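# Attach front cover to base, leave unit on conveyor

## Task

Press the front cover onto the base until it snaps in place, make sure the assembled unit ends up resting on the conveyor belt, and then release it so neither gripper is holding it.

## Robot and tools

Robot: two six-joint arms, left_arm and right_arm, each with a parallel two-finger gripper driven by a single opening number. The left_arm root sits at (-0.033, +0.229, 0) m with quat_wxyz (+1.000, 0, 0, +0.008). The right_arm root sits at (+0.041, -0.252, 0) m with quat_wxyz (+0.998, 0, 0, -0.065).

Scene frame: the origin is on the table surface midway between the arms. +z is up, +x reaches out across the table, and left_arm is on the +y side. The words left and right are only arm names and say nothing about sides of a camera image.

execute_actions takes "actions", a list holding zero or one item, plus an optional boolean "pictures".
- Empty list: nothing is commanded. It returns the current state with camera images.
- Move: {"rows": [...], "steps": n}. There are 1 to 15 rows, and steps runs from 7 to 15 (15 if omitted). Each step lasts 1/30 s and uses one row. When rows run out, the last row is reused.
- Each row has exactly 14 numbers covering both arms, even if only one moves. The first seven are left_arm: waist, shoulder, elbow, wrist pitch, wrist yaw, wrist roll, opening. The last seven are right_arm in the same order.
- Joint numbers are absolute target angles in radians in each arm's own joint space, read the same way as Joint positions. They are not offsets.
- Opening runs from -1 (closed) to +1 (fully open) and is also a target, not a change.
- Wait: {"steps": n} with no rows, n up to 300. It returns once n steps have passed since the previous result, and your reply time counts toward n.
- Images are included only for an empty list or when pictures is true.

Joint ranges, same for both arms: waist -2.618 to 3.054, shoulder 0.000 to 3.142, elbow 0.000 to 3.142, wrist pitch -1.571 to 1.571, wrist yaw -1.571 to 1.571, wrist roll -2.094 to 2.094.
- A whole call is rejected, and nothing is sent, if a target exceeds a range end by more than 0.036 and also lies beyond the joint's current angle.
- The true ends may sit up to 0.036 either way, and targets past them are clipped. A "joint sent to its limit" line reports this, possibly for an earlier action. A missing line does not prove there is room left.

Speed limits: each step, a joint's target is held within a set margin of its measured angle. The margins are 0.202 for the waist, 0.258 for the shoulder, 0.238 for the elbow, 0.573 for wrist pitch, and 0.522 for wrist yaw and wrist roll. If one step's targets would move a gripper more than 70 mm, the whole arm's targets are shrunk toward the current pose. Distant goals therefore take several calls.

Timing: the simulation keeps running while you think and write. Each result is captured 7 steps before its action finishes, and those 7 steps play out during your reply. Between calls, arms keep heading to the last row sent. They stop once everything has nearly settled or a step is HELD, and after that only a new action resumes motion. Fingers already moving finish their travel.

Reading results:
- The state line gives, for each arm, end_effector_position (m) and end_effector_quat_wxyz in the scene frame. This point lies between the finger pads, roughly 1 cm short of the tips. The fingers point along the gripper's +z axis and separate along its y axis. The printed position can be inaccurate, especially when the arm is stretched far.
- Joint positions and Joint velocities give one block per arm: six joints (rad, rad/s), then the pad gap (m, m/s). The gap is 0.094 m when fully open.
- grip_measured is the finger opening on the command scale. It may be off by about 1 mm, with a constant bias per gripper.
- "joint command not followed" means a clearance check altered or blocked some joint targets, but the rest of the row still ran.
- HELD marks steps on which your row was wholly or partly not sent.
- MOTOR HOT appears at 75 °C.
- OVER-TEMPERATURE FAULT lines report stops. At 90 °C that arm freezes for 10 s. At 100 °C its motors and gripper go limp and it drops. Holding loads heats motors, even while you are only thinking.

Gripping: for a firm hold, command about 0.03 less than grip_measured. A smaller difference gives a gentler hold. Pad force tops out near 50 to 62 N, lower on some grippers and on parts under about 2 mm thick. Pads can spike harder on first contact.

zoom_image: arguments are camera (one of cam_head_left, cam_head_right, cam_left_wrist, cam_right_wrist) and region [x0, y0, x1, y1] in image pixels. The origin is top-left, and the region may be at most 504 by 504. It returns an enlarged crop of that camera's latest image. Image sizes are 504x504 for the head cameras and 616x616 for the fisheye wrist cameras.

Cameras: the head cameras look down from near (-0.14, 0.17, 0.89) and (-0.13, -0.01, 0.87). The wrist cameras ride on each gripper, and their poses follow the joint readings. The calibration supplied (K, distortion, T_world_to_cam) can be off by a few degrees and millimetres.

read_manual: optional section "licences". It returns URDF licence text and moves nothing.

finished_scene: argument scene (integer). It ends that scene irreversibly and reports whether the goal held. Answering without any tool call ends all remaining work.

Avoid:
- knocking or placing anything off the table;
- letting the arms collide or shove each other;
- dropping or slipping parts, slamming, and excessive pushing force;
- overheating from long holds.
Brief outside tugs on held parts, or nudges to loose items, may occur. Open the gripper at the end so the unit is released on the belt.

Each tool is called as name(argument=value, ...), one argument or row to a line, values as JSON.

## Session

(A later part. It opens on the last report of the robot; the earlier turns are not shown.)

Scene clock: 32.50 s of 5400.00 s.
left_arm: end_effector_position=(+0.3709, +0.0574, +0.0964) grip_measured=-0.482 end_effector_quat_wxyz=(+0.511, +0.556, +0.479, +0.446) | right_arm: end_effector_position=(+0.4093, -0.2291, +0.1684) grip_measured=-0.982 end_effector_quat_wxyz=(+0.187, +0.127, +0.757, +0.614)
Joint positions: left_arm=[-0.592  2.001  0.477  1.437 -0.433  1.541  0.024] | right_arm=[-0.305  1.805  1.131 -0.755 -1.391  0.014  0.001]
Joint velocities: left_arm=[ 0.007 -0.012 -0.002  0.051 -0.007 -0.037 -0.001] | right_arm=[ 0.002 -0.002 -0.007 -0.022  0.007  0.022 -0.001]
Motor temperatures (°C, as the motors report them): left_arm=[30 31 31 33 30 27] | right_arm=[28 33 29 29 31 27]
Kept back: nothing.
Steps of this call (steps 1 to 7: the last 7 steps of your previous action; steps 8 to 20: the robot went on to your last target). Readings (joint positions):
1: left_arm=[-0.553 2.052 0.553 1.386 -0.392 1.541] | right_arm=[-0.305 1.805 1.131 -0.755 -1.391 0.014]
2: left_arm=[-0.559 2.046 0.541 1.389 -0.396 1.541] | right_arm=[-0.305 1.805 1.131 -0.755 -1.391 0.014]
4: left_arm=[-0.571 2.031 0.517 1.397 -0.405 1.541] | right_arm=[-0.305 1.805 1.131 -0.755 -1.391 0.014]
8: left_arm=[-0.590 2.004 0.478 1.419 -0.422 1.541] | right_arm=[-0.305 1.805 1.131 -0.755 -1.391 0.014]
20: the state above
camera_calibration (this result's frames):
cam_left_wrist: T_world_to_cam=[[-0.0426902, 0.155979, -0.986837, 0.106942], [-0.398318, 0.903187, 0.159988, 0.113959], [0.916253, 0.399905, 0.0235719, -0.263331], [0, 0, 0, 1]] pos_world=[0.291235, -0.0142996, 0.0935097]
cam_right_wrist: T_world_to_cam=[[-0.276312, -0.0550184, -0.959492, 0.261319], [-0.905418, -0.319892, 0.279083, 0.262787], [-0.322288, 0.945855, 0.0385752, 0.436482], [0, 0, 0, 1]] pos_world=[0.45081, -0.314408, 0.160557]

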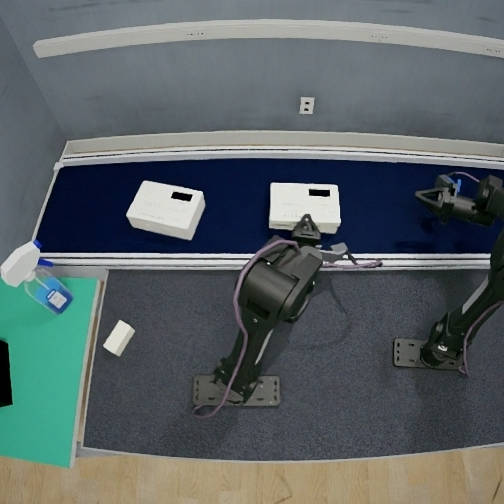

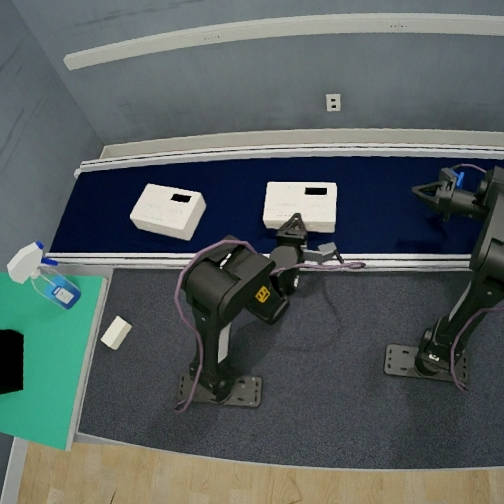

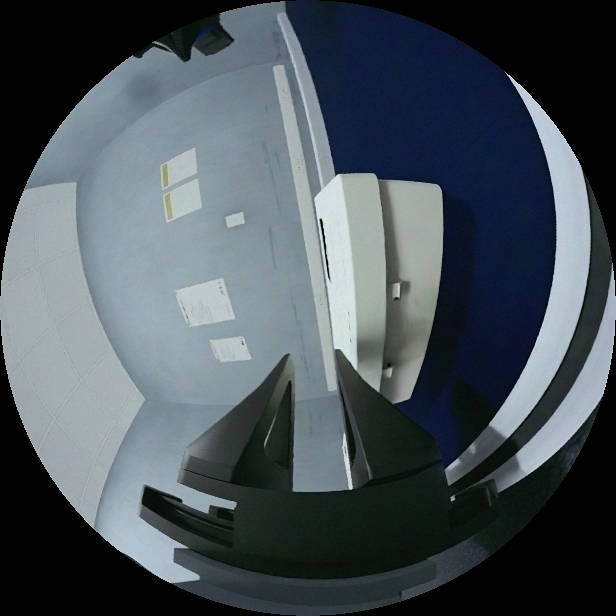

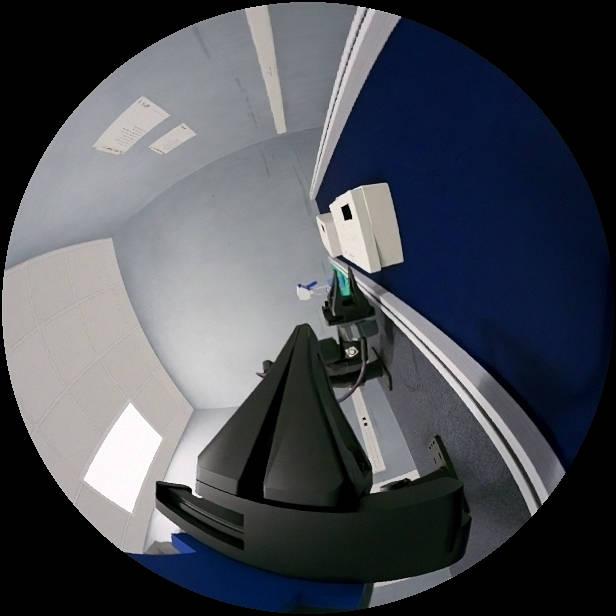

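execute_actions(
  actions=[
    {"rows":[[-0.45,1.8,0.38,1.2,-0.1,0.8,-1,-0.1,1.7,1.5,-1,-0.5,0,-1]],"steps":15},
  ],
)

execute_actions(
  actions=[
    {"rows":[[-0.41,1.85,0.39,1.17,0,0,-1,0.626,1.85,1.75,-1,0,0,-1]],"steps":15},
  ],
)

execute_actions(
  actions=[
    {"rows":[[-0.41,1.87,0.39,1.17,0,0,-1,0.626,1.88,1.76,-0.98,0,0,-1],[-0.41,1.89,0.39,1.18,0,0,-1,0.626,1.91,1.77,-0.97,0,0,-1],[-0.41,1.91,0.4,1.19,0,0,-1,0.626,1.94,1.78,-0.96,0,0,-1],[-0.41,1.93,0.41,1.2,0,0,-1,0.626,1.97,1.79,-0.95,0,0,-1],[-0.41,1.945,0.42,1.21,0,0,-1,0.626,2,1.8,-0.94,0,0,-1],[-0.41,1.96,0.43,1.23,0,0,-1,0.626,2.045,1.8,-0.924,0,0,-1]],"steps":15},
  ],
)

execute_actions(
  actions=[
    {"steps":25},
  ],
  pictures=true,
)

Scene clock: 36.20 s of 5400.00 s.
left_arm: end_effector_position=(+0.3657, +0.0821, +0.1079) grip_measured=-0.997 end_effector_quat_wxyz=(+0.612, +0.438, +0.615, +0.234) | right_arm: end_effector_position=(+0.4517, -0.2150, +0.2044) grip_measured=-0.982 end_effector_quat_wxyz=(+0.239, +0.019, +0.917, +0.319)
Joint positions: left_arm=[-0.445  1.809  0.399  1.267 -0.173  0.96   0.   ] | right_arm=[-0.069  1.702  1.497 -0.917 -0.713  0.011  0.001]
Joint velocities: left_arm=[ 0.002  0.002 -0.007 -0.388  0.462 -1.004 -0.   ] | right_arm=[-0.022 -0.447  0.222 -0.212  1.311  0.007 -0.001]
Motor temperatures (°C, as the motors report them): left_arm=[30 31 30 34 30 27] | right_arm=[28 33 29 29 31 27]
Steps of this call (steps 1 to 15: the robot went on to your last target; steps 16 to 90: nothing new was sent; then 0.43 s passed at rest; steps 91 to 98: the first 8 steps of this action). Readings (joint positions):
91: left_arm=[-0.575 1.974 0.465 1.399 -0.378 1.464] | right_arm=[-0.286 1.802 1.166 -0.807 -1.306 0.013]
92: left_arm=[-0.544 1.923 0.437 1.346 -0.314 1.366] | right_arm=[-0.248 1.801 1.225 -0.859 -1.188 0.013]
94: left_arm=[-0.475 1.841 0.402 1.301 -0.246 1.178] | right_arm=[-0.147 1.782 1.368 -0.908 -0.977 0.013]
98: the state above

Scene clock: 36.70 s of 5400.00 s.
left_arm: end_effector_position=(+0.3578, +0.0704, +0.0771) grip_measured=-0.997 end_effector_quat_wxyz=(+0.612, +0.224, +0.757, -0.050) | right_arm: end_effector_position=(+0.4857, -0.1406, +0.1754) grip_measured=-0.982 end_effector_quat_wxyz=(+0.224, -0.106, +0.967, +0.068)
Joint positions: left_arm=[-0.418  1.837  0.399  1.189 -0.032  0.197  0.   ] | right_arm=[ 0.34   1.866  1.728 -0.969 -0.088  0.011  0.001]
Joint velocities: left_arm=[ 0.002  0.007  0.002 -0.051  0.154 -1.399  0.001] | right_arm=[ 1.927  0.081 -0.007  0.037  0.505 -0.051  0.001]
Motor temperatures (°C, as the motors report them): left_arm=[30 31 30 34 30 27] | right_arm=[28 33 29 29 31 27]
Steps of this call (steps 1 to 7: the last 7 steps of your previous action; steps 8 to 15: the first 8 steps of this action). Readings (joint positions):
8: left_arm=[-0.441 1.811 0.399 1.221 -0.105 0.764] | right_arm=[-0.076 1.721 1.542 -1.010 -0.457 0.011]
9: left_arm=[-0.435 1.817 0.399 1.218 -0.085 0.664] | right_arm=[-0.037 1.763 1.614 -1.030 -0.354 0.011]
11: left_arm=[-0.424 1.830 0.399 1.206 -0.059 0.468] | right_arm=[0.075 1.830 1.707 -0.990 -0.215 0.011]
15: the state above

Scene clock: 37.20 s of 5400.00 s.
left_arm: end_effector_position=(+0.3561, +0.0674, +0.0508) grip_measured=-0.997 end_effector_quat_wxyz=(+0.585, +0.161, +0.787, -0.111) | right_arm: end_effector_position=(+0.4648, -0.0211, +0.1369) grip_measured=-0.982 end_effector_quat_wxyz=(+0.197, -0.235, +0.950, +0.058)
Joint positions: left_arm=[-0.418  1.932  0.405  1.23  -0.012  0.011  0.   ] | right_arm=[ 0.621  2.004  1.788 -0.941 -0.016  0.008  0.001]
Joint velocities: left_arm=[-0.022  0.164  0.11   0.139 -0.007 -0.037  0.   ] | right_arm=[-0.066  0.759 -0.017  0.198  0.081  0.051  0.001]
Motor temperatures (°C, as the motors report them): left_arm=[30 31 30 34 30 27] | right_arm=[28 33 29 29 31 27]
Steps of this call (steps 1 to 7: the last 7 steps of your previous action; steps 8 to 15: the first 8 steps of this action). Readings (joint positions):
8: left_arm=[-0.418 1.839 0.399 1.187 -0.015 0.039] | right_arm=[0.683 1.868 1.728 -0.977 -0.051 0.008]
9: left_arm=[-0.418 1.845 0.399 1.190 -0.014 0.033] | right_arm=[0.676 1.873 1.732 -0.979 -0.047 0.008]
11: left_arm=[-0.418 1.874 0.399 1.199 -0.013 0.023] | right_arm=[0.651 1.900 1.756 -0.977 -0.035 0.008]
15: the state above

Scene clock: 38.03 s of 5400.00 s.
left_arm: end_effector_position=(+0.3575, +0.0667, +0.0512) grip_measured=-0.997 end_effector_quat_wxyz=(+0.586, +0.159, +0.786, -0.113) | right_arm: end_effector_position=(+0.4660, -0.0216, +0.1045) grip_measured=-0.982 end_effector_quat_wxyz=(+0.166, -0.236, +0.956, +0.048)
Joint positions: left_arm=[-0.418  1.94   0.41   1.239 -0.011  0.007  0.   ] | right_arm=[ 0.621  2.074  1.788 -0.938 -0.011  0.008  0.001]
Joint velocities: left_arm=[-0.002 -0.002  0.007 -0.007 -0.022 -0.051 -0.   ] | right_arm=[ 0.007 -0.007 -0.002 -0.051  0.037 -0.037  0.   ]
Motor temperatures (°C, as the motors report them): left_arm=[30 31 30 34 30 27] | right_arm=[28 33 29 29 31 27]
Kept back: nothing.
Steps of this call (steps 1 to 7: the last 7 steps of your previous action; steps 8 to 25: the robot went on to your last target). Readings (joint positions):
1: left_arm=[-0.418 1.936 0.408 1.233 -0.012 0.010] | right_arm=[0.621 2.029 1.788 -0.939 -0.013 0.008]
2: left_arm=[-0.418 1.938 0.410 1.236 -0.012 0.009] | right_arm=[0.621 2.050 1.788 -0.939 -0.012 0.008]
4: left_arm=[-0.418 1.940 0.410 1.238 -0.011 0.008] | right_arm=[0.621 2.075 1.788 -0.939 -0.012 0.008]
8: left_arm=[-0.418 1.940 0.410 1.239 -0.011 0.007] | right_arm=[0.621 2.075 1.788 -0.938 -0.012 0.008]
25: the state above
camera_calibration (this result's frames):
cam_left_wrist: T_world_to_cam=[[-0.403752, -0.902618, -0.149218, 0.217093], [-0.648147, 0.397322, -0.649647, 0.271963], [0.64567, -0.165581, -0.745448, -0.0798565], [0, 0, 0, 1]] pos_world=[0.315485, 0.0746727, 0.149545]
cam_right_wrist: T_world_to_cam=[[0.14831, -0.980201, -0.131186, -0.0772815], [-0.861284, -0.193214, 0.469955, 0.360576], [-0.485998, 0.0432896, -0.872887, 0.412957], [0, 0, 0, 1]] pos_world=[0.522717, -0.0239598, 0.180872]

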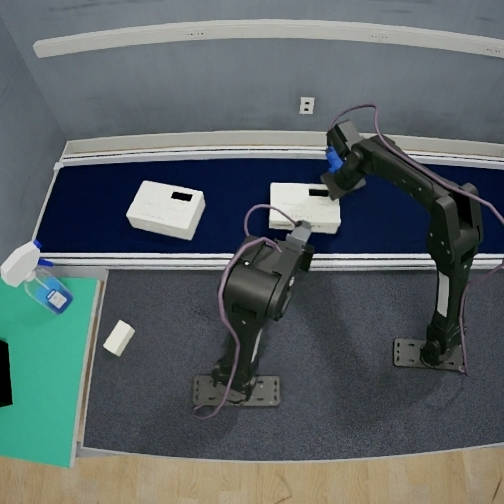

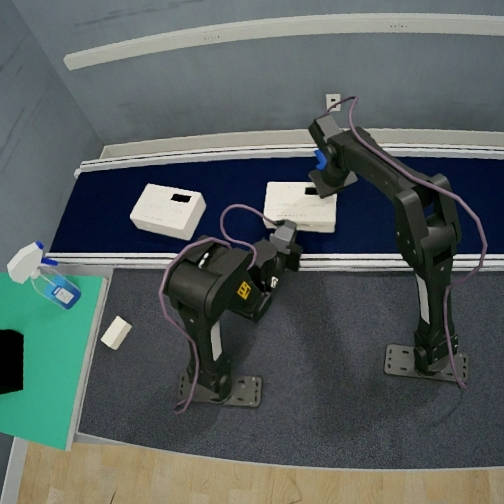

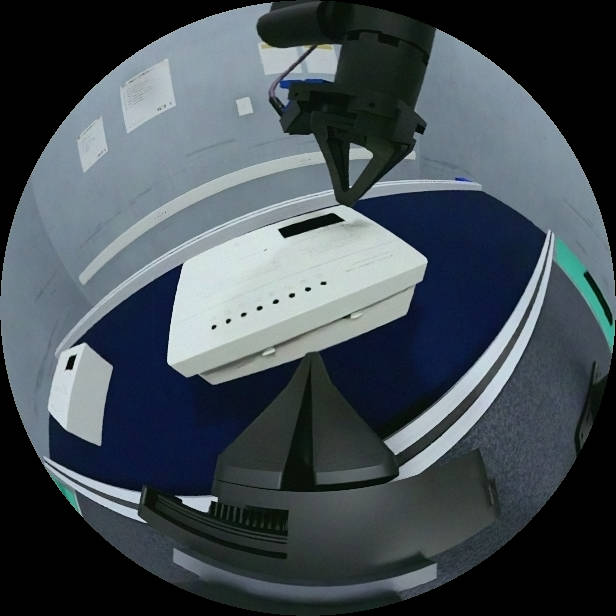

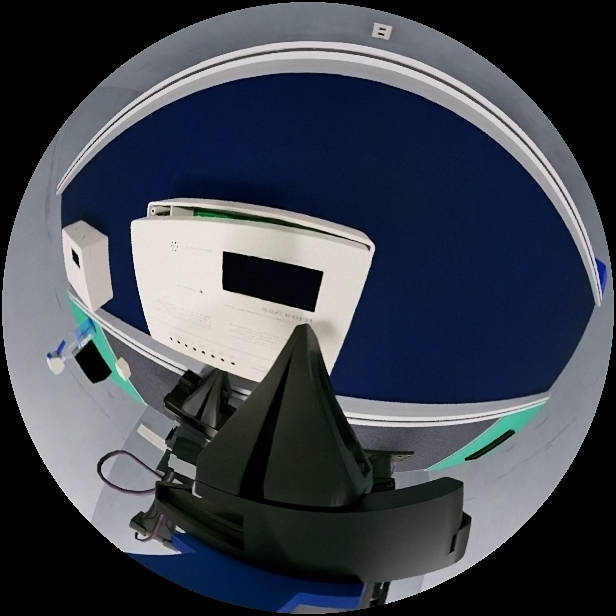

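execute_actions(
  actions=[
    {"rows":[[-0.41,1.96,0.45,1.22,0,0,-1,0.626,2.05,1.8,-0.924,0,0,-1],[-0.41,1.965,0.465,1.215,0,0,-1,0.626,2.05,1.8,-0.924,0,0,-1],[-0.41,1.97,0.48,1.205,0,0,-1,0.626,2.05,1.8,-0.924,0,0,-1],[-0.41,1.975,0.495,1.195,0,0,-1,0.626,2.05,1.8,-0.924,0,0,-1]],"steps":15},
  ],
)

execute_actions(
  actions=[
    {"rows":[[-0.41,1.96,0.495,1.2,0,0,-1,0.626,2.05,1.8,-0.924,0,0,-1],[-0.41,1.95,0.495,1.2,0,0,-1,0.626,2.05,1.8,-0.924,0,0,-1],[-0.41,1.94,0.495,1.2,0,0,-1,0.626,2.05,1.8,-0.924,0,0,-1],[-0.41,1.93,0.495,1.2,0,0,-1,0.626,2.05,1.8,-0.924,0,0,-1],[-0.41,1.92,0.495,1.2,0,0,-1,0.626,2.05,1.8,-0.924,0,0,-1],[-0.41,1.91,0.495,1.2,0,0,-1,0.626,2.05,1.8,-0.924,0,0,-1],[-0.41,1.9,0.495,1.2,0,0,-1,0.626,2.05,1.8,-0.924,0,0,-1]],"steps":15},
  ],
)

execute_actions(
  actions=[
    {"steps":15},
  ],
  pictures=true,
)

Scene clock: 39.10 s of 5400.00 s.
left_arm: end_effector_position=(+0.3733, +0.0599, +0.0590) grip_measured=-0.997 end_effector_quat_wxyz=(+0.596, +0.158, +0.779, -0.115) | right_arm: end_effector_position=(+0.4660, -0.0216, +0.1045) grip_measured=-0.982 end_effector_quat_wxyz=(+0.166, -0.236, +0.956, +0.048)
Joint positions: left_arm=[-0.418  1.958  0.474  1.219 -0.011  0.007  0.   ] | right_arm=[ 0.621  2.074  1.788 -0.938 -0.011  0.008  0.001]
Joint velocities: left_arm=[ 0.002 -0.012 -0.002 -0.022 -0.037 -0.081  0.   ] | right_arm=[-0.002 -0.002  0.002  0.022  0.022  0.007 -0.   ]
Motor temperatures (°C, as the motors report them): left_arm=[30 31 30 34 30 27] | right_arm=[28 34 29 29 31 27]
Steps of this call (steps 1 to 15: the robot went on to your last target; steps 16 to 24: nothing new was sent; steps 25 to 32: the first 8 steps of this action). Readings (joint positions):
25: left_arm=[-0.418 1.940 0.412 1.238 -0.011 0.007] | right_arm=[0.621 2.074 1.788 -0.938 -0.011 0.008]
26: left_arm=[-0.418 1.942 0.419 1.235 -0.011 0.007] | right_arm=[0.621 2.074 1.788 -0.938 -0.011 0.008]
28: left_arm=[-0.418 1.951 0.444 1.227 -0.011 0.007] | right_arm=[0.621 2.074 1.788 -0.938 -0.011 0.008]
32: the state above

Scene clock: 39.60 s of 5400.00 s.
left_arm: end_effector_position=(+0.3736, +0.0596, +0.0654) grip_measured=-0.997 end_effector_quat_wxyz=(+0.600, +0.158, +0.776, -0.116) | right_arm: end_effector_position=(+0.4660, -0.0216, +0.1045) grip_measured=-0.982 end_effector_quat_wxyz=(+0.166, -0.236, +0.956, +0.048)
Joint positions: left_arm=[-0.418  1.935  0.474  1.206 -0.01   0.007  0.   ] | right_arm=[ 0.621  2.074  1.788 -0.938 -0.011  0.008  0.001]
Joint velocities: left_arm=[-0.002 -0.256 -0.007 -0.037  0.037  0.022  0.001] | right_arm=[-0.007  0.022 -0.002 -0.037  0.037 -0.022 -0.001]
Motor temperatures (°C, as the motors report them): left_arm=[30 31 30 34 30 27] | right_arm=[28 34 29 29 31 27]
Steps of this call (steps 1 to 7: the last 7 steps of your previous action; steps 8 to 15: the first 8 steps of this action). Readings (joint positions):
8: left_arm=[-0.418 1.958 0.474 1.212 -0.011 0.007] | right_arm=[0.621 2.074 1.788 -0.938 -0.011 0.008]
9: left_arm=[-0.418 1.958 0.474 1.212 -0.011 0.007] | right_arm=[0.621 2.074 1.788 -0.938 -0.011 0.008]
11: left_arm=[-0.418 1.958 0.474 1.212 -0.011 0.007] | right_arm=[0.621 2.074 1.788 -0.938 -0.011 0.008]
15: the state above

Scene clock: 40.10 s of 5400.00 s.
left_arm: end_effector_position=(+0.3744, +0.0591, +0.0730) grip_measured=-0.997 end_effector_quat_wxyz=(+0.607, +0.157, +0.770, -0.118) | right_arm: end_effector_position=(+0.4660, -0.0216, +0.1045) grip_measured=-0.982 end_effector_quat_wxyz=(+0.166, -0.236, +0.956, +0.048)
Joint positions: left_arm=[-0.418  1.919  0.474  1.208 -0.009  0.007  0.   ] | right_arm=[ 0.621  2.074  1.788 -0.938 -0.011  0.008  0.001]
Joint velocities: left_arm=[-0.012 -0.002  0.007 -0.007 -0.037  0.051  0.   ] | right_arm=[ 0.007  0.002 -0.007  0.007  0.007 -0.007  0.   ]
Motor temperatures (°C, as the motors report them): left_arm=[30 31 30 34 30 27] | right_arm=[28 34 29 29 31 27]
Kept back: nothing.
Steps of this call (steps 1 to 7: the last 7 steps of your previous action; steps 8 to 15: the robot went on to your last target). Readings (joint positions):
1: left_arm=[-0.418 1.928 0.474 1.206 -0.009 0.007] | right_arm=[0.621 2.074 1.788 -0.938 -0.011 0.008]
2: left_arm=[-0.418 1.923 0.474 1.207 -0.009 0.007] | right_arm=[0.621 2.074 1.788 -0.938 -0.011 0.008]
4: left_arm=[-0.418 1.919 0.474 1.208 -0.009 0.007] | right_arm=[0.621 2.074 1.788 -0.938 -0.011 0.008]
8: left_arm=[-0.418 1.919 0.474 1.208 -0.009 0.007] | right_arm=[0.621 2.074 1.788 -0.938 -0.011 0.008]
15: the state above
camera_calibration (this result's frames):
cam_left_wrist: T_world_to_cam=[[-0.397996, -0.905113, -0.149565, 0.218373], [-0.614169, 0.383991, -0.689455, 0.291102], [0.681466, -0.182542, -0.708719, -0.0909029], [0, 0, 0, 1]] pos_world=[0.327644, 0.0692782, 0.168938]
cam_right_wrist: T_world_to_cam=[[0.14831, -0.980201, -0.131186, -0.0772815], [-0.861284, -0.193214, 0.469955, 0.360576], [-0.485998, 0.0432896, -0.872887, 0.412957], [0, 0, 0, 1]] pos_world=[0.522717, -0.0239598, 0.180872]

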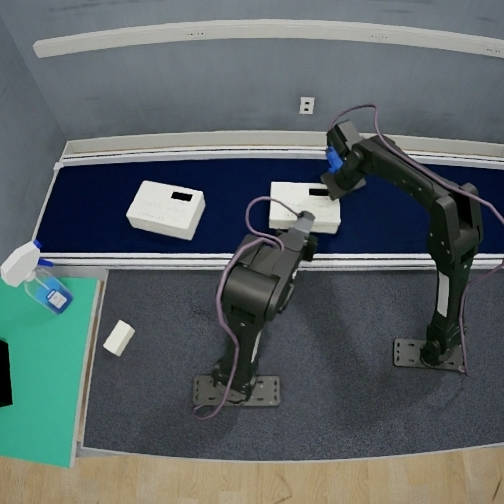

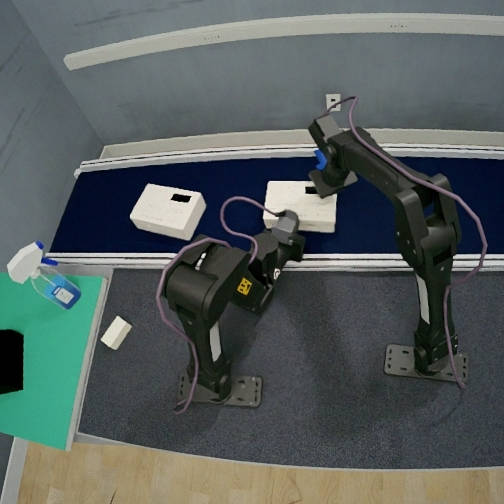

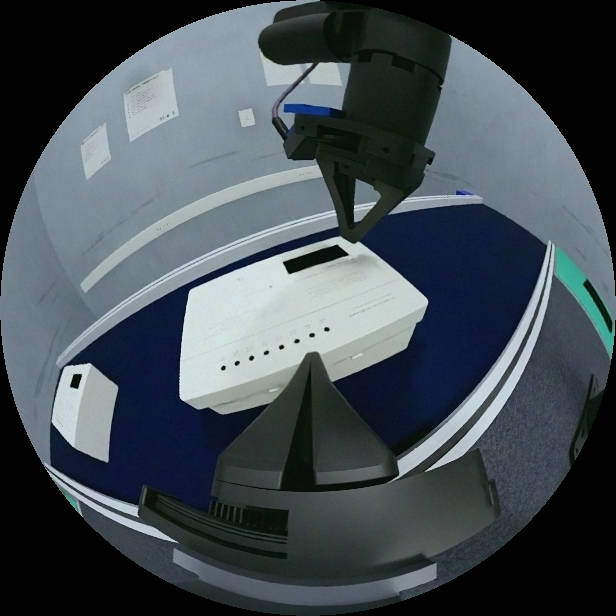

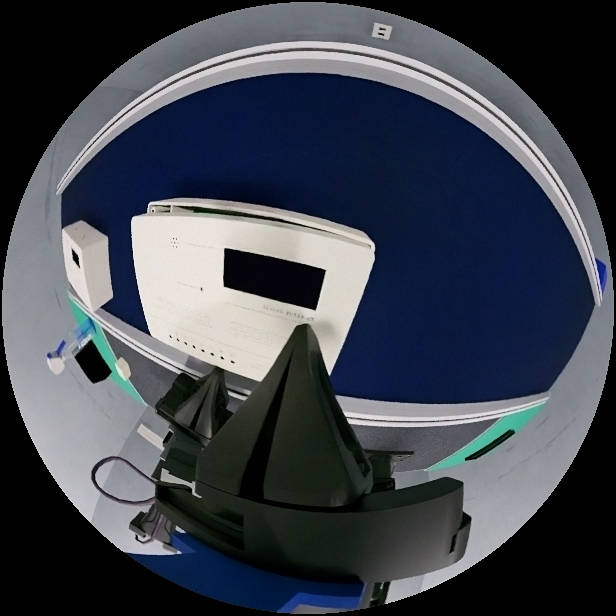

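execute_actions(
  actions=[
    {"rows":[[-0.41,1.88,0.44,1.15,0,0,-1,0.626,2.05,1.8,-0.924,0,0,-1],[-0.41,1.85,0.44,1.1,0,0,-1,0.626,2.05,1.8,-0.924,0,0,-1],[-0.41,1.82,0.45,1.03,0,0,-1,0.626,2.05,1.8,-0.924,0,0,-1],[-0.41,1.79,0.47,0.95,0,0,-1,0.626,2.05,1.8,-0.924,0,0,-1],[-0.41,1.76,0.49,0.87,0,0,-1,0.626,2.05,1.8,-0.924,0,0,-1],[-0.41,1.74,0.51,0.8,0,0,-1,0.626,2.05,1.8,-0.924,0,0,-1],[-0.41,1.72,0.53,0.72,0,0,-1,0.626,2.05,1.8,-0.924,0,0,-1],[-0.41,1.72,0.55,0.66,0,0,-1,0.626,2.05,1.8,-0.924,0,0,-1],[-0.41,1.72,0.57,0.61,0,0,-1,0.626,2.05,1.8,-0.924,0,0,-1]],"steps":15},
  ],
)

execute_actions(
  actions=[
    {"steps":25},
  ],
)

Scene clock: 41.20 s of 5400.00 s.
left_arm: end_effector_position=(+0.3661, +0.0627, +0.0754) grip_measured=-0.997 end_effector_quat_wxyz=(+0.561, +0.164, +0.805, -0.108) | right_arm: end_effector_position=(+0.4660, -0.0216, +0.1045) grip_measured=-0.982 end_effector_quat_wxyz=(+0.166, -0.236, +0.956, +0.048)
Joint positions: left_arm=[-0.418  1.759  0.492  0.912 -0.009  0.007  0.   ] | right_arm=[ 0.621  2.074  1.788 -0.938 -0.011  0.008  0.001]
Joint velocities: left_arm=[ 0.002 -0.515  0.554 -1.575  0.007  0.007  0.   ] | right_arm=[ 0.002 -0.017 -0.012  0.007  0.007  0.007 -0.   ]
Motor temperatures (°C, as the motors report them): left_arm=[30 31 30 34 30 27] | right_arm=[28 34 29 30 31 27]
Steps of this call (steps 1 to 15: the robot went on to your last target; steps 16 to 25: nothing new was sent; steps 26 to 33: the first 8 steps of this action). Readings (joint positions):
26: left_arm=[-0.418 1.916 0.472 1.203 -0.009 0.007] | right_arm=[0.621 2.074 1.788 -0.938 -0.011 0.008]
27: left_arm=[-0.418 1.906 0.468 1.187 -0.009 0.007] | right_arm=[0.621 2.074 1.788 -0.938 -0.011 0.008]
29: left_arm=[-0.418 1.866 0.463 1.118 -0.009 0.007] | right_arm=[0.621 2.074 1.788 -0.938 -0.011 0.008]
33: the state above

Scene clock: 42.03 s of 5400.00 s.
left_arm: end_effector_position=(+0.3573, +0.0664, +0.0449) grip_measured=-0.997 end_effector_quat_wxyz=(+0.478, +0.175, +0.856, -0.092) | right_arm: end_effector_position=(+0.4660, -0.0216, +0.1045) grip_measured=-0.982 end_effector_quat_wxyz=(+0.166, -0.236, +0.956, +0.048)
Joint positions: left_arm=[-0.418  1.734  0.555  0.626 -0.009  0.007  0.   ] | right_arm=[ 0.621  2.074  1.788 -0.938 -0.011  0.008  0.001]
Joint velocities: left_arm=[-0.002  0.012 -0.002 -0.051 -0.066 -0.037  0.002] | right_arm=[-0.017  0.007  0.002  0.022 -0.007  0.066 -0.001]
Motor temperatures (°C, as the motors report them): left_arm=[30 31 30 34 30 27] | right_arm=[28 34 29 30 31 27]
Kept back: nothing.
Steps of this call (steps 1 to 7: the last 7 steps of your previous action; steps 8 to 25: the robot went on to your last target). Readings (joint positions):
1: left_arm=[-0.418 1.746 0.512 0.860 -0.009 0.007] | right_arm=[0.621 2.074 1.788 -0.938 -0.011 0.008]
2: left_arm=[-0.418 1.739 0.532 0.816 -0.009 0.007] | right_arm=[0.621 2.074 1.788 -0.938 -0.011 0.008]
4: left_arm=[-0.418 1.734 0.553 0.758 -0.009 0.007] | right_arm=[0.621 2.074 1.788 -0.938 -0.011 0.008]
8: left_arm=[-0.418 1.734 0.555 0.678 -0.009 0.007] | right_arm=[0.621 2.074 1.788 -0.938 -0.011 0.008]
25: the state above

execute_actions(
  actions=[
    {"rows":[[-0.41,1.76,0.59,0.61,0,0,-1,0.626,2.05,1.8,-0.924,0,0,-1],[-0.41,1.77,0.605,0.605,0,0,-1,0.626,2.05,1.8,-0.924,0,0,-1],[-0.41,1.78,0.62,0.6,0,0,-1,0.626,2.05,1.8,-0.924,0,0,-1],[-0.41,1.79,0.635,0.595,0,0,-1,0.626,2.05,1.8,-0.924,0,0,-1],[-0.41,1.805,0.655,0.59,0,0,-1,0.626,2.05,1.8,-0.924,0,0,-1]],"steps":15},
  ],
)

execute_actions(
  actions=[
    {"steps":15},
  ],
  pictures=true,
)

Scene clock: 42.53 s of 5400.00 s.
left_arm: end_effector_position=(+0.3750, +0.0589, +0.0463) grip_measured=-0.997 end_effector_quat_wxyz=(+0.481, +0.175, +0.854, -0.092) | right_arm: end_effector_position=(+0.4660, -0.0216, +0.1045) grip_measured=-0.982 end_effector_quat_wxyz=(+0.166, -0.236, +0.956, +0.048)
Joint positions: left_arm=[-0.418  1.79   0.63   0.612 -0.009  0.007  0.   ] | right_arm=[ 0.621  2.074  1.788 -0.938 -0.011  0.008  0.001]
Joint velocities: left_arm=[-0.012  0.051  0.105 -0.037 -0.007 -0.095 -0.001] | right_arm=[ 0.002 -0.017 -0.007  0.007 -0.037 -0.022 -0.   ]
Motor temperatures (°C, as the motors report them): left_arm=[30 31 30 34 30 27] | right_arm=[28 34 29 30 31 27]
Steps of this call (steps 1 to 7: the robot went on to your last target; steps 8 to 15: the first 8 steps of this action). Readings (joint positions):
8: left_arm=[-0.418 1.735 0.556 0.625 -0.009 0.007] | right_arm=[0.621 2.074 1.788 -0.938 -0.011 0.008]
9: left_arm=[-0.418 1.740 0.562 0.623 -0.009 0.007] | right_arm=[0.621 2.074 1.788 -0.938 -0.011 0.008]
11: left_arm=[-0.418 1.758 0.584 0.617 -0.009 0.007] | right_arm=[0.621 2.074 1.788 -0.938 -0.011 0.008]
15: the state above

Scene clock: 43.03 s of 5400.00 s.
left_arm: end_effector_position=(+0.3750, +0.0589, +0.0457) grip_measured=-0.997 end_effector_quat_wxyz=(+0.479, +0.175, +0.855, -0.092) | right_arm: end_effector_position=(+0.4660, -0.0216, +0.1045) grip_measured=-0.982 end_effector_quat_wxyz=(+0.166, -0.236, +0.956, +0.048)
Joint positions: left_arm=[-0.418  1.79   0.633  0.606 -0.009  0.007  0.   ] | right_arm=[ 0.621  2.074  1.788 -0.938 -0.011  0.008  0.001]
Joint velocities: left_arm=[-0.002 -0.017 -0.002 -0.022  0.022 -0.022 -0.001] | right_arm=[-0.012 -0.007  0.002 -0.022 -0.051  0.051  0.   ]
Motor temperatures (°C, as the motors report them): left_arm=[30 31 30 34 30 27] | right_arm=[28 35 29 30 31 27]
Kept back: nothing.
Steps of this call (steps 1 to 7: the last 7 steps of your previous action; steps 8 to 15: the robot went on to your last target). Readings (joint positions):
1: left_arm=[-0.418 1.790 0.633 0.612 -0.009 0.007] | right_arm=[0.621 2.074 1.788 -0.938 -0.011 0.008]
2: left_arm=[-0.418 1.790 0.633 0.611 -0.009 0.007] | right_arm=[0.621 2.074 1.788 -0.938 -0.011 0.008]
4: left_arm=[-0.418 1.790 0.633 0.609 -0.009 0.007] | right_arm=[0.621 2.074 1.788 -0.938 -0.011 0.008]
8: left_arm=[-0.418 1.790 0.633 0.606 -0.009 0.007] | right_arm=[0.621 2.074 1.788 -0.938 -0.011 0.008]
15: the state above
All arms were judged still, so your last target was given up. Only a new action makes them travel on or press farther. Fingers that are still opening or closing keep moving.
camera_calibration (this result's frames):
cam_left_wrist: T_world_to_cam=[[-0.440097, -0.887224, -0.138375, 0.228528], [-0.778404, 0.453774, -0.433793, 0.318544], [0.447663, -0.0831997, -0.890324, -0.0205136], [0, 0, 0, 1]] pos_world=[0.357714, 0.0565019, 0.151541]
cam_right_wrist: T_world_to_cam=[[0.14831, -0.980201, -0.131186, -0.0772815], [-0.861284, -0.193214, 0.469955, 0.360576], [-0.485998, 0.0432896, -0.872887, 0.412957], [0, 0, 0, 1]] pos_world=[0.522717, -0.0239598, 0.180872]

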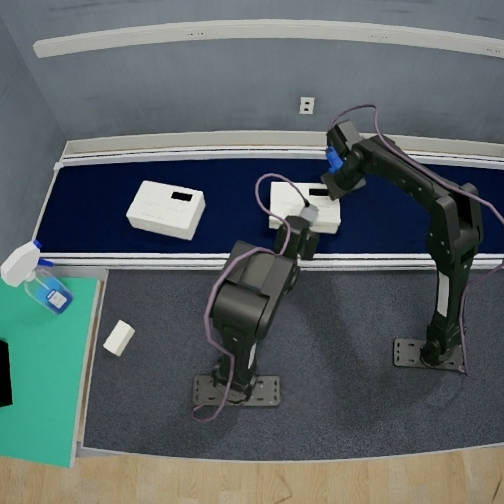

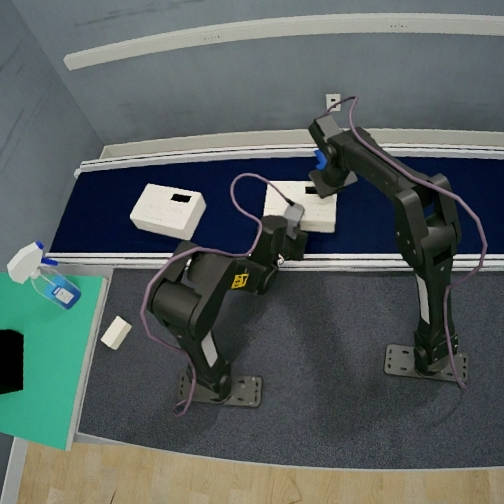

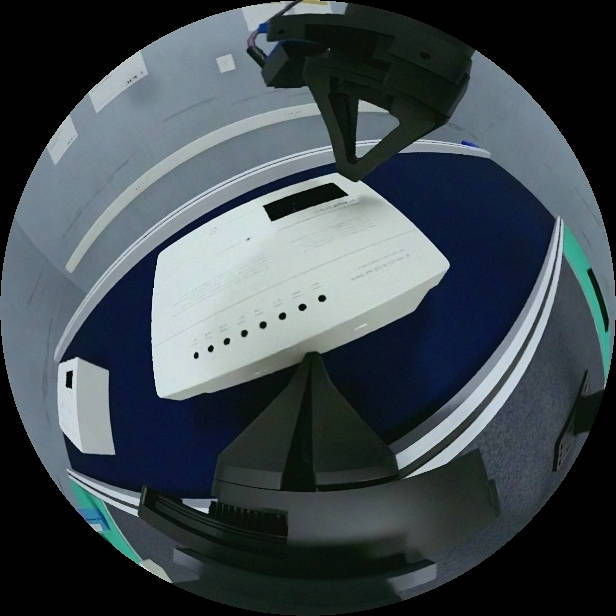

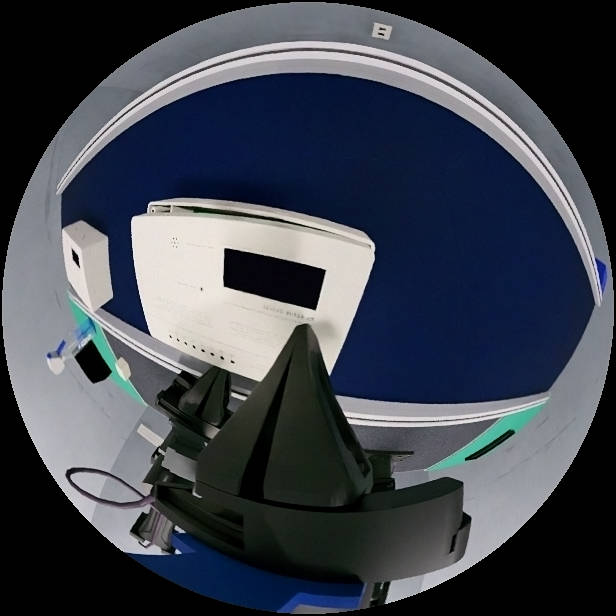

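execute_actions(
  actions=[
    {"rows":[[-0.41,1.82,0.68,0.585,0,0,-1,0.626,2.05,1.8,-0.924,0,0,-1]],"steps":12},
  ],
)

execute_actions(
  actions=[
    {"rows":[[-0.41,1.79,0.68,0.6,0,0,-1,0.626,2.05,1.8,-0.924,0,0,-1],[-0.41,1.78,0.68,0.6,0,0,-1,0.626,2.05,1.8,-0.924,0,0,-1],[-0.41,1.773,0.68,0.6,0,0,-1,0.626,2.05,1.8,-0.924,0,0,-1],[-0.41,1.766,0.68,0.6,0,0,-1,0.626,2.05,1.8,-0.924,0,0,-1],[-0.41,1.759,0.68,0.6,0,0,-1,0.626,2.05,1.8,-0.924,0,0,-1],[-0.41,1.752,0.68,0.6,0,0,-1,0.626,2.05,1.8,-0.924,0,0,-1],[-0.41,1.745,0.68,0.6,0,0,-1,0.626,2.05,1.8,-0.924,0,0,-1],[-0.41,1.735,0.68,0.6,0,0,-1,0.626,2.05,1.8,-0.924,0,0,-1]],"steps":15},
  ],
)

execute_actions(
  actions=[
    {"steps":15},
  ],
  pictures=true,
)

Scene clock: 43.97 s of 5400.00 s.
left_arm: end_effector_position=(+0.3787, +0.0573, +0.0443) grip_measured=-0.997 end_effector_quat_wxyz=(+0.477, +0.175, +0.857, -0.091) | right_arm: end_effector_position=(+0.4660, -0.0216, +0.1045) grip_measured=-0.982 end_effector_quat_wxyz=(+0.166, -0.236, +0.956, +0.048)
Joint positions: left_arm=[-0.418  1.806  0.652  0.596 -0.009  0.007  0.   ] | right_arm=[ 0.621  2.074  1.788 -0.938 -0.011  0.008  0.001]
Joint velocities: left_arm=[-0.002  0.017  0.032 -0.066  0.081 -0.066 -0.001] | right_arm=[ 0.007 -0.012 -0.012  0.007 -0.022  0.007  0.   ]
Motor temperatures (°C, as the motors report them): left_arm=[30 31 31 34 30 27] | right_arm=[28 35 29 30 31 27]
Steps of this call (steps 1 to 23: nothing new was sent; steps 24 to 28: the first 5 steps of this action). Readings (joint positions):
24: left_arm=[-0.418 1.792 0.636 0.603 -0.009 0.007] | right_arm=[0.621 2.074 1.788 -0.938 -0.011 0.008]
25: left_arm=[-0.418 1.797 0.643 0.601 -0.009 0.007] | right_arm=[0.621 2.074 1.788 -0.938 -0.011 0.008]
27: left_arm=[-0.418 1.804 0.651 0.597 -0.009 0.007] | right_arm=[0.621 2.074 1.788 -0.938 -0.011 0.008]
28: the state above

Scene clock: 44.47 s of 5400.00 s.
left_arm: end_effector_position=(+0.3797, +0.0568, +0.0538) grip_measured=-0.997 end_effector_quat_wxyz=(+0.485, +0.174, +0.852, -0.093) | right_arm: end_effector_position=(+0.4660, -0.0216, +0.1045) grip_measured=-0.982 end_effector_quat_wxyz=(+0.166, -0.236, +0.956, +0.048)
Joint positions: left_arm=[-0.418  1.78   0.653  0.588 -0.009  0.007  0.   ] | right_arm=[ 0.621  2.074  1.788 -0.938 -0.011  0.008  0.001]
Joint velocities: left_arm=[ 0.007 -0.247 -0.002 -0.037  0.022 -0.037 -0.001] | right_arm=[-0.002 -0.012 -0.007  0.007 -0.022 -0.022  0.   ]
Motor temperatures (°C, as the motors report them): left_arm=[30 31 31 34 30 27] | right_arm=[28 35 29 30 31 27]
Steps of this call (steps 1 to 7: the last 7 steps of your previous action; steps 8 to 15: the first 8 steps of this action). Readings (joint positions):
8: left_arm=[-0.418 1.806 0.653 0.595 -0.009 0.007] | right_arm=[0.621 2.074 1.788 -0.938 -0.011 0.008]
9: left_arm=[-0.418 1.806 0.653 0.595 -0.009 0.007] | right_arm=[0.621 2.074 1.788 -0.938 -0.011 0.008]
11: left_arm=[-0.418 1.804 0.653 0.595 -0.009 0.007] | right_arm=[0.621 2.074 1.788 -0.938 -0.011 0.008]
15: the state above

Scene clock: 44.97 s of 5400.00 s.
left_arm: end_effector_position=(+0.3817, +0.0560, +0.0657) grip_measured=-0.997 end_effector_quat_wxyz=(+0.498, +0.173, +0.845, -0.096) | right_arm: end_effector_position=(+0.4660, -0.0216, +0.1045) grip_measured=-0.982 end_effector_quat_wxyz=(+0.166, -0.236, +0.956, +0.048)
Joint positions: left_arm=[-0.418  1.756  0.653  0.594 -0.009  0.007  0.   ] | right_arm=[ 0.621  2.074  1.788 -0.938 -0.011  0.008  0.001]
Joint velocities: left_arm=[-0.002 -0.027 -0.002 -0.037  0.022  0.037 -0.001] | right_arm=[ 0.007  0.002 -0.002  0.007  0.022 -0.037 -0.   ]
Motor temperatures (°C, as the motors report them): left_arm=[30 31 31 34 30 27] | right_arm=[28 35 29 30 31 27]
Kept back: nothing.
Steps of this call (steps 1 to 7: the last 7 steps of your previous action; steps 8 to 15: the robot went on to your last target). Readings (joint positions):
1: left_arm=[-0.418 1.772 0.653 0.588 -0.009 0.007] | right_arm=[0.621 2.074 1.788 -0.938 -0.011 0.008]
2: left_arm=[-0.418 1.766 0.653 0.590 -0.009 0.007] | right_arm=[0.621 2.074 1.788 -0.938 -0.011 0.008]
4: left_arm=[-0.418 1.757 0.653 0.594 -0.009 0.007] | right_arm=[0.621 2.074 1.788 -0.938 -0.011 0.008]
8: left_arm=[-0.418 1.756 0.653 0.594 -0.009 0.007] | right_arm=[0.621 2.074 1.788 -0.938 -0.011 0.008]
15: the state above
camera_calibration (this result's frames):
cam_left_wrist: T_world_to_cam=[[-0.434767, -0.889499, -0.140606, 0.229888], [-0.759989, 0.446171, -0.472598, 0.32969], [0.483109, -0.0986112, -0.869989, -0.0199784], [0, 0, 0, 1]] pos_world=[0.36016, 0.0554167, 0.170753]
cam_right_wrist: T_world_to_cam=[[0.14831, -0.980201, -0.131186, -0.0772815], [-0.861284, -0.193214, 0.469955, 0.360576], [-0.485998, 0.0432896, -0.872887, 0.412957], [0, 0, 0, 1]] pos_world=[0.522717, -0.0239598, 0.180872]

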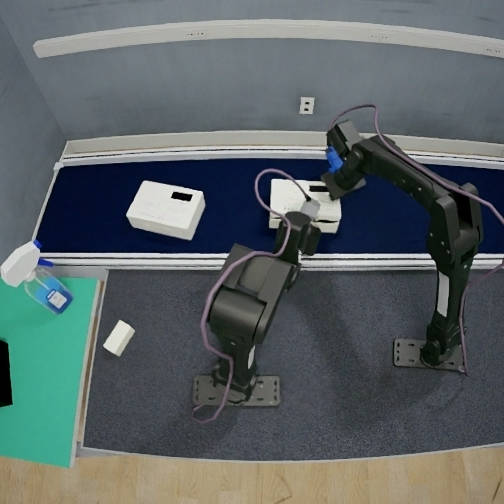

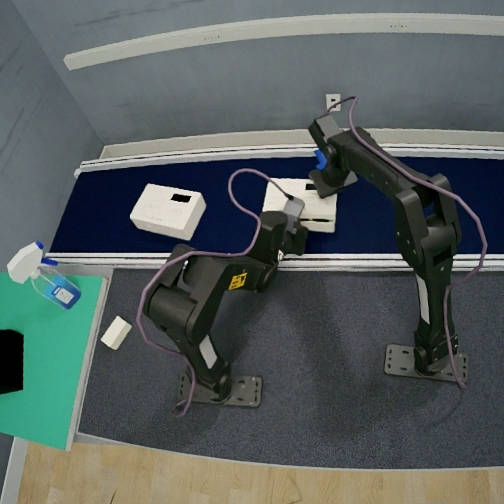

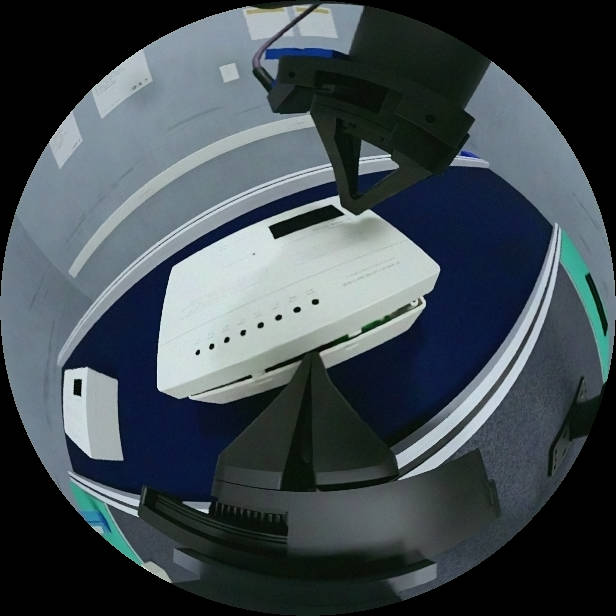

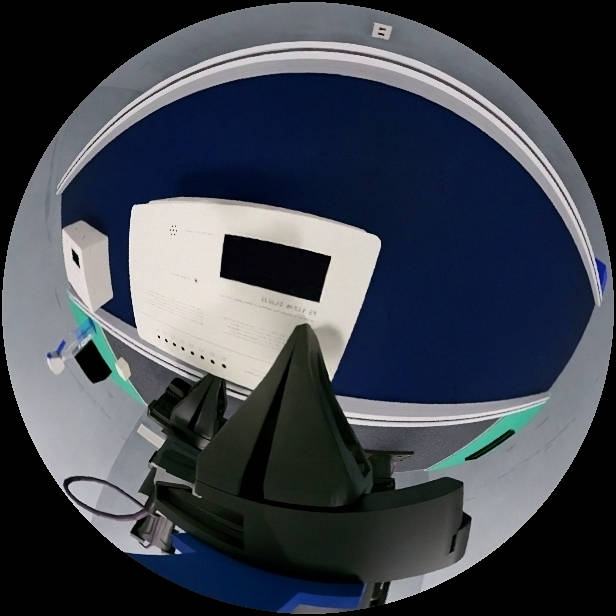

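execute_actions(
  actions=[
    {"rows":[[-0.41,1.76,0.69,0.6,0,0,-1,0.626,2.09,1.8,-0.924,0,0,-1],[-0.41,1.76,0.69,0.6,0,0,-1,0.626,2.11,1.8,-0.924,0,0,-1]],"steps":15},
  ],
)

execute_actions(
  actions=[
    {"rows":[[-0.41,1.75,0.65,0.61,0,0,-1,0.626,2.11,1.8,-0.924,0,0,-1],[-0.41,1.745,0.64,0.61,0,0,-1,0.626,2.11,1.8,-0.924,0,0,-1],[-0.41,1.74,0.63,0.615,0,0,-1,0.626,2.11,1.8,-0.924,0,0,-1],[-0.41,1.735,0.62,0.62,0,0,-1,0.626,2.11,1.8,-0.924,0,0,-1],[-0.41,1.73,0.61,0.62,0,0,-1,0.626,2.11,1.8,-0.924,0,0,-1],[-0.41,1.72,0.6,0.625,0,0,-1,0.626,2.11,1.8,-0.924,0,0,-1],[-0.41,1.71,0.59,0.63,0,0,-1,0.626,2.11,1.8,-0.924,0,0,-1],[-0.41,1.7,0.57,0.63,0,0,-1,0.626,2.11,1.8,-0.924,0,0,-1],[-0.41,1.65,0.53,0.63,0,0,-1,0.626,2.11,1.8,-0.924,0,0,-1]],"steps":15},
  ],
)

execute_actions(
  actions=[
    {"steps":15},
  ],
  pictures=true,
)

zoom_image(
  camera="cam_left_wrist",
  region=[140,180,460,420],
)

Scene clock: 47.30 s of 5400.00 s.
left_arm: end_effector_position=(+0.3822, +0.0555, +0.0662) grip_measured=-0.997 end_effector_quat_wxyz=(+0.497, +0.173, +0.845, -0.096) | right_arm: end_effector_position=(+0.4663, -0.0215, +0.0932) grip_measured=-0.982 end_effector_quat_wxyz=(+0.156, -0.236, +0.958, +0.045)
Joint positions: left_arm=[-0.418  1.756  0.658  0.589 -0.008  0.007  0.   ] | right_arm=[ 0.621  2.099  1.788 -0.934 -0.011  0.008  0.001]
Joint velocities: left_arm=[ 0.002 -0.007  0.1   -0.037 -0.051 -0.066 -0.   ] | right_arm=[ 0.012 -0.007 -0.022  0.051  0.051  0.007 -0.001]
Motor temperatures (°C, as the motors report them): left_arm=[30 32 31 35 30 27] | right_arm=[28 35 30 30 31 27]
Steps of this call (steps 1 to 15: the robot went on to your last target; steps 16 to 62: nothing new was sent; steps 63 to 70: the first 8 steps of this action). Readings (joint positions):
63: left_arm=[-0.418 1.756 0.653 0.594 -0.009 0.007] | right_arm=[0.621 2.076 1.788 -0.938 -0.011 0.008]
64: left_arm=[-0.418 1.756 0.653 0.594 -0.009 0.007] | right_arm=[0.621 2.079 1.788 -0.937 -0.011 0.008]
66: left_arm=[-0.418 1.756 0.653 0.594 -0.009 0.007] | right_arm=[0.621 2.089 1.788 -0.936 -0.011 0.008]
70: the state above

Scene clock: 47.80 s of 5400.00 s.
left_arm: end_effector_position=(+0.3728, +0.0594, +0.0607) grip_measured=-0.997 end_effector_quat_wxyz=(+0.495, +0.173, +0.846, -0.096) | right_arm: end_effector_position=(+0.4667, -0.0215, +0.0934) grip_measured=-0.982 end_effector_quat_wxyz=(+0.157, -0.236, +0.958, +0.045)
Joint positions: left_arm=[-0.418  1.742  0.612  0.616 -0.007  0.007  0.   ] | right_arm=[ 0.621  2.099  1.788 -0.933 -0.01   0.008  0.001]
Joint velocities: left_arm=[ 0.002 -0.237 -0.413  0.125  0.066 -0.007 -0.   ] | right_arm=[ 0.017 -0.007  0.007 -0.037 -0.007 -0.037 -0.   ]
Motor temperatures (°C, as the motors report them): left_arm=[30 32 31 35 30 27] | right_arm=[28 35 30 30 31 27]
Steps of this call (steps 1 to 7: the last 7 steps of your previous action; steps 8 to 15: the first 8 steps of this action). Readings (joint positions):
8: left_arm=[-0.418 1.756 0.659 0.589 -0.007 0.007] | right_arm=[0.621 2.099 1.788 -0.933 -0.010 0.008]
9: left_arm=[-0.418 1.756 0.659 0.589 -0.007 0.007] | right_arm=[0.621 2.099 1.788 -0.933 -0.010 0.008]
11: left_arm=[-0.418 1.756 0.651 0.599 -0.007 0.007] | right_arm=[0.621 2.099 1.788 -0.933 -0.010 0.008]
15: the state above

Scene clock: 48.30 s of 5400.00 s.
left_arm: end_effector_position=(+0.3577, +0.0658, +0.0669) grip_measured=-0.997 end_effector_quat_wxyz=(+0.501, +0.173, +0.842, -0.097) | right_arm: end_effector_position=(+0.4667, -0.0215, +0.0934) grip_measured=-0.982 end_effector_quat_wxyz=(+0.157, -0.236, +0.958, +0.045)
Joint positions: left_arm=[-0.418  1.671  0.543  0.628 -0.007  0.007  0.   ] | right_arm=[ 0.621  2.099  1.788 -0.933 -0.01   0.008  0.001]
Joint velocities: left_arm=[-0.002  0.007 -0.007 -0.022 -0.066 -0.051 -0.001] | right_arm=[-0.007  0.002  0.002  0.022  0.11   0.022 -0.   ]
Motor temperatures (°C, as the motors report them): left_arm=[30 32 31 35 30 27] | right_arm=[28 35 30 30 31 27]
Kept back: nothing.
Steps of this call (steps 1 to 7: the last 7 steps of your previous action; steps 8 to 15: the robot went on to your last target). Readings (joint positions):
1: left_arm=[-0.418 1.727 0.594 0.618 -0.007 0.007] | right_arm=[0.621 2.099 1.788 -0.933 -0.010 0.008]
2: left_arm=[-0.418 1.706 0.572 0.619 -0.007 0.007] | right_arm=[0.621 2.099 1.788 -0.933 -0.010 0.008]
4: left_arm=[-0.418 1.678 0.546 0.619 -0.007 0.007] | right_arm=[0.621 2.099 1.788 -0.933 -0.010 0.008]
8: left_arm=[-0.418 1.671 0.543 0.626 -0.007 0.007] | right_arm=[0.621 2.099 1.788 -0.933 -0.010 0.008]
15: the state above
camera_calibration (this result's frames):
cam_left_wrist: T_world_to_cam=[[-0.435121, -0.889393, -0.140177, 0.228451], [-0.755399, 0.445326, -0.480683, 0.30658], [0.489941, -0.103266, -0.865618, -0.00883649], [0, 0, 0, 1]] pos_world=[0.335323, 0.065742, 0.171742]
cam_right_wrist: T_world_to_cam=[[0.145576, -0.981682, -0.122913, -0.0783616], [-0.853442, -0.187448, 0.486313, 0.361382], [-0.500445, 0.0341036, -0.865097, 0.409449], [0, 0, 0, 1]] pos_world=[0.524733, -0.0231494, 0.168836]

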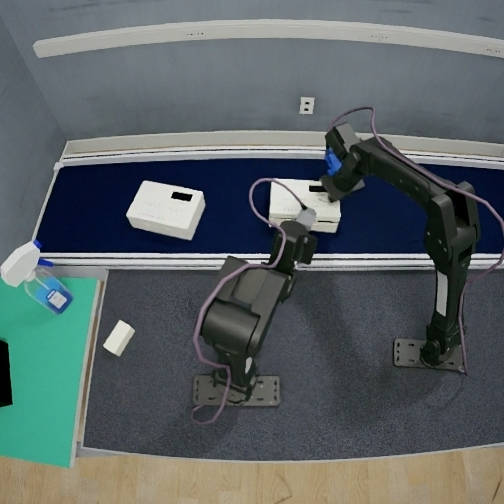

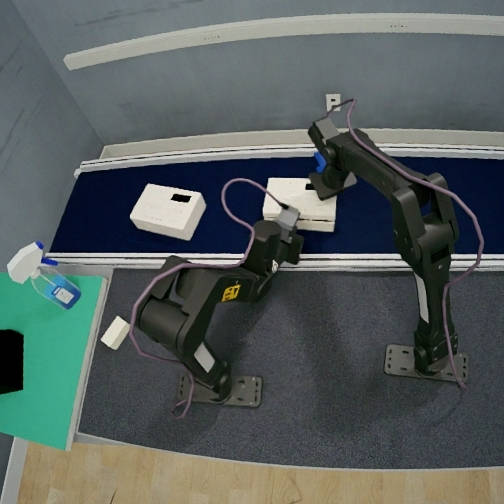

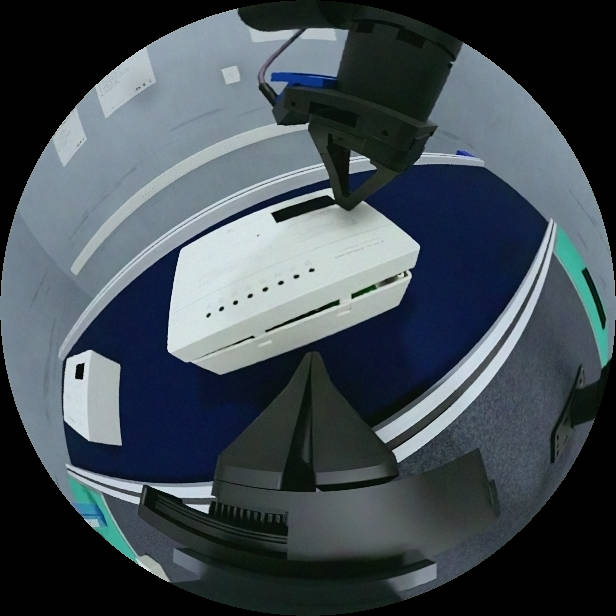

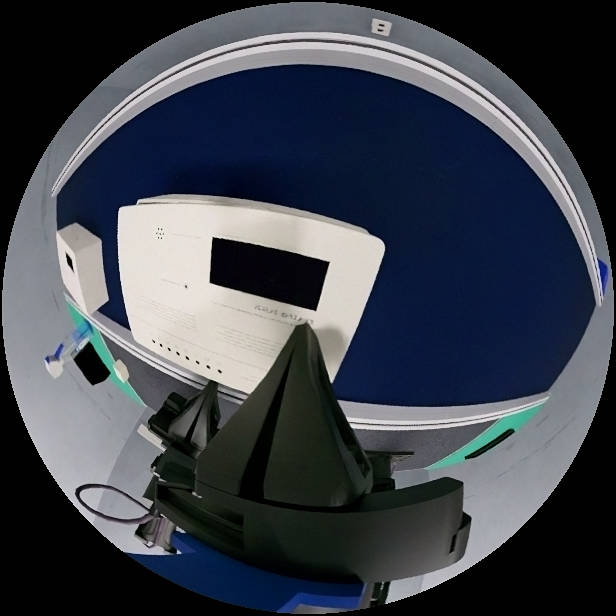

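Region (140, 180, 460, 420) of cam_left_wrist's 616x616 image, scaled by 1.575, with more detail than that image has; it fills the top 378 rows of this view, and the rest is white.

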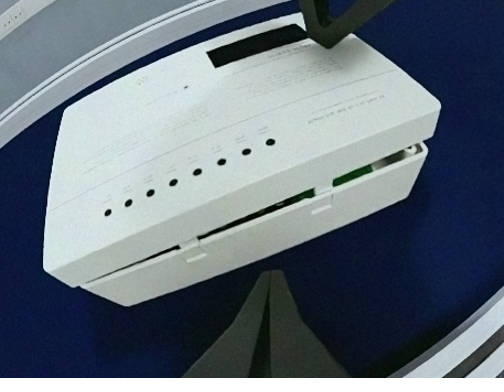

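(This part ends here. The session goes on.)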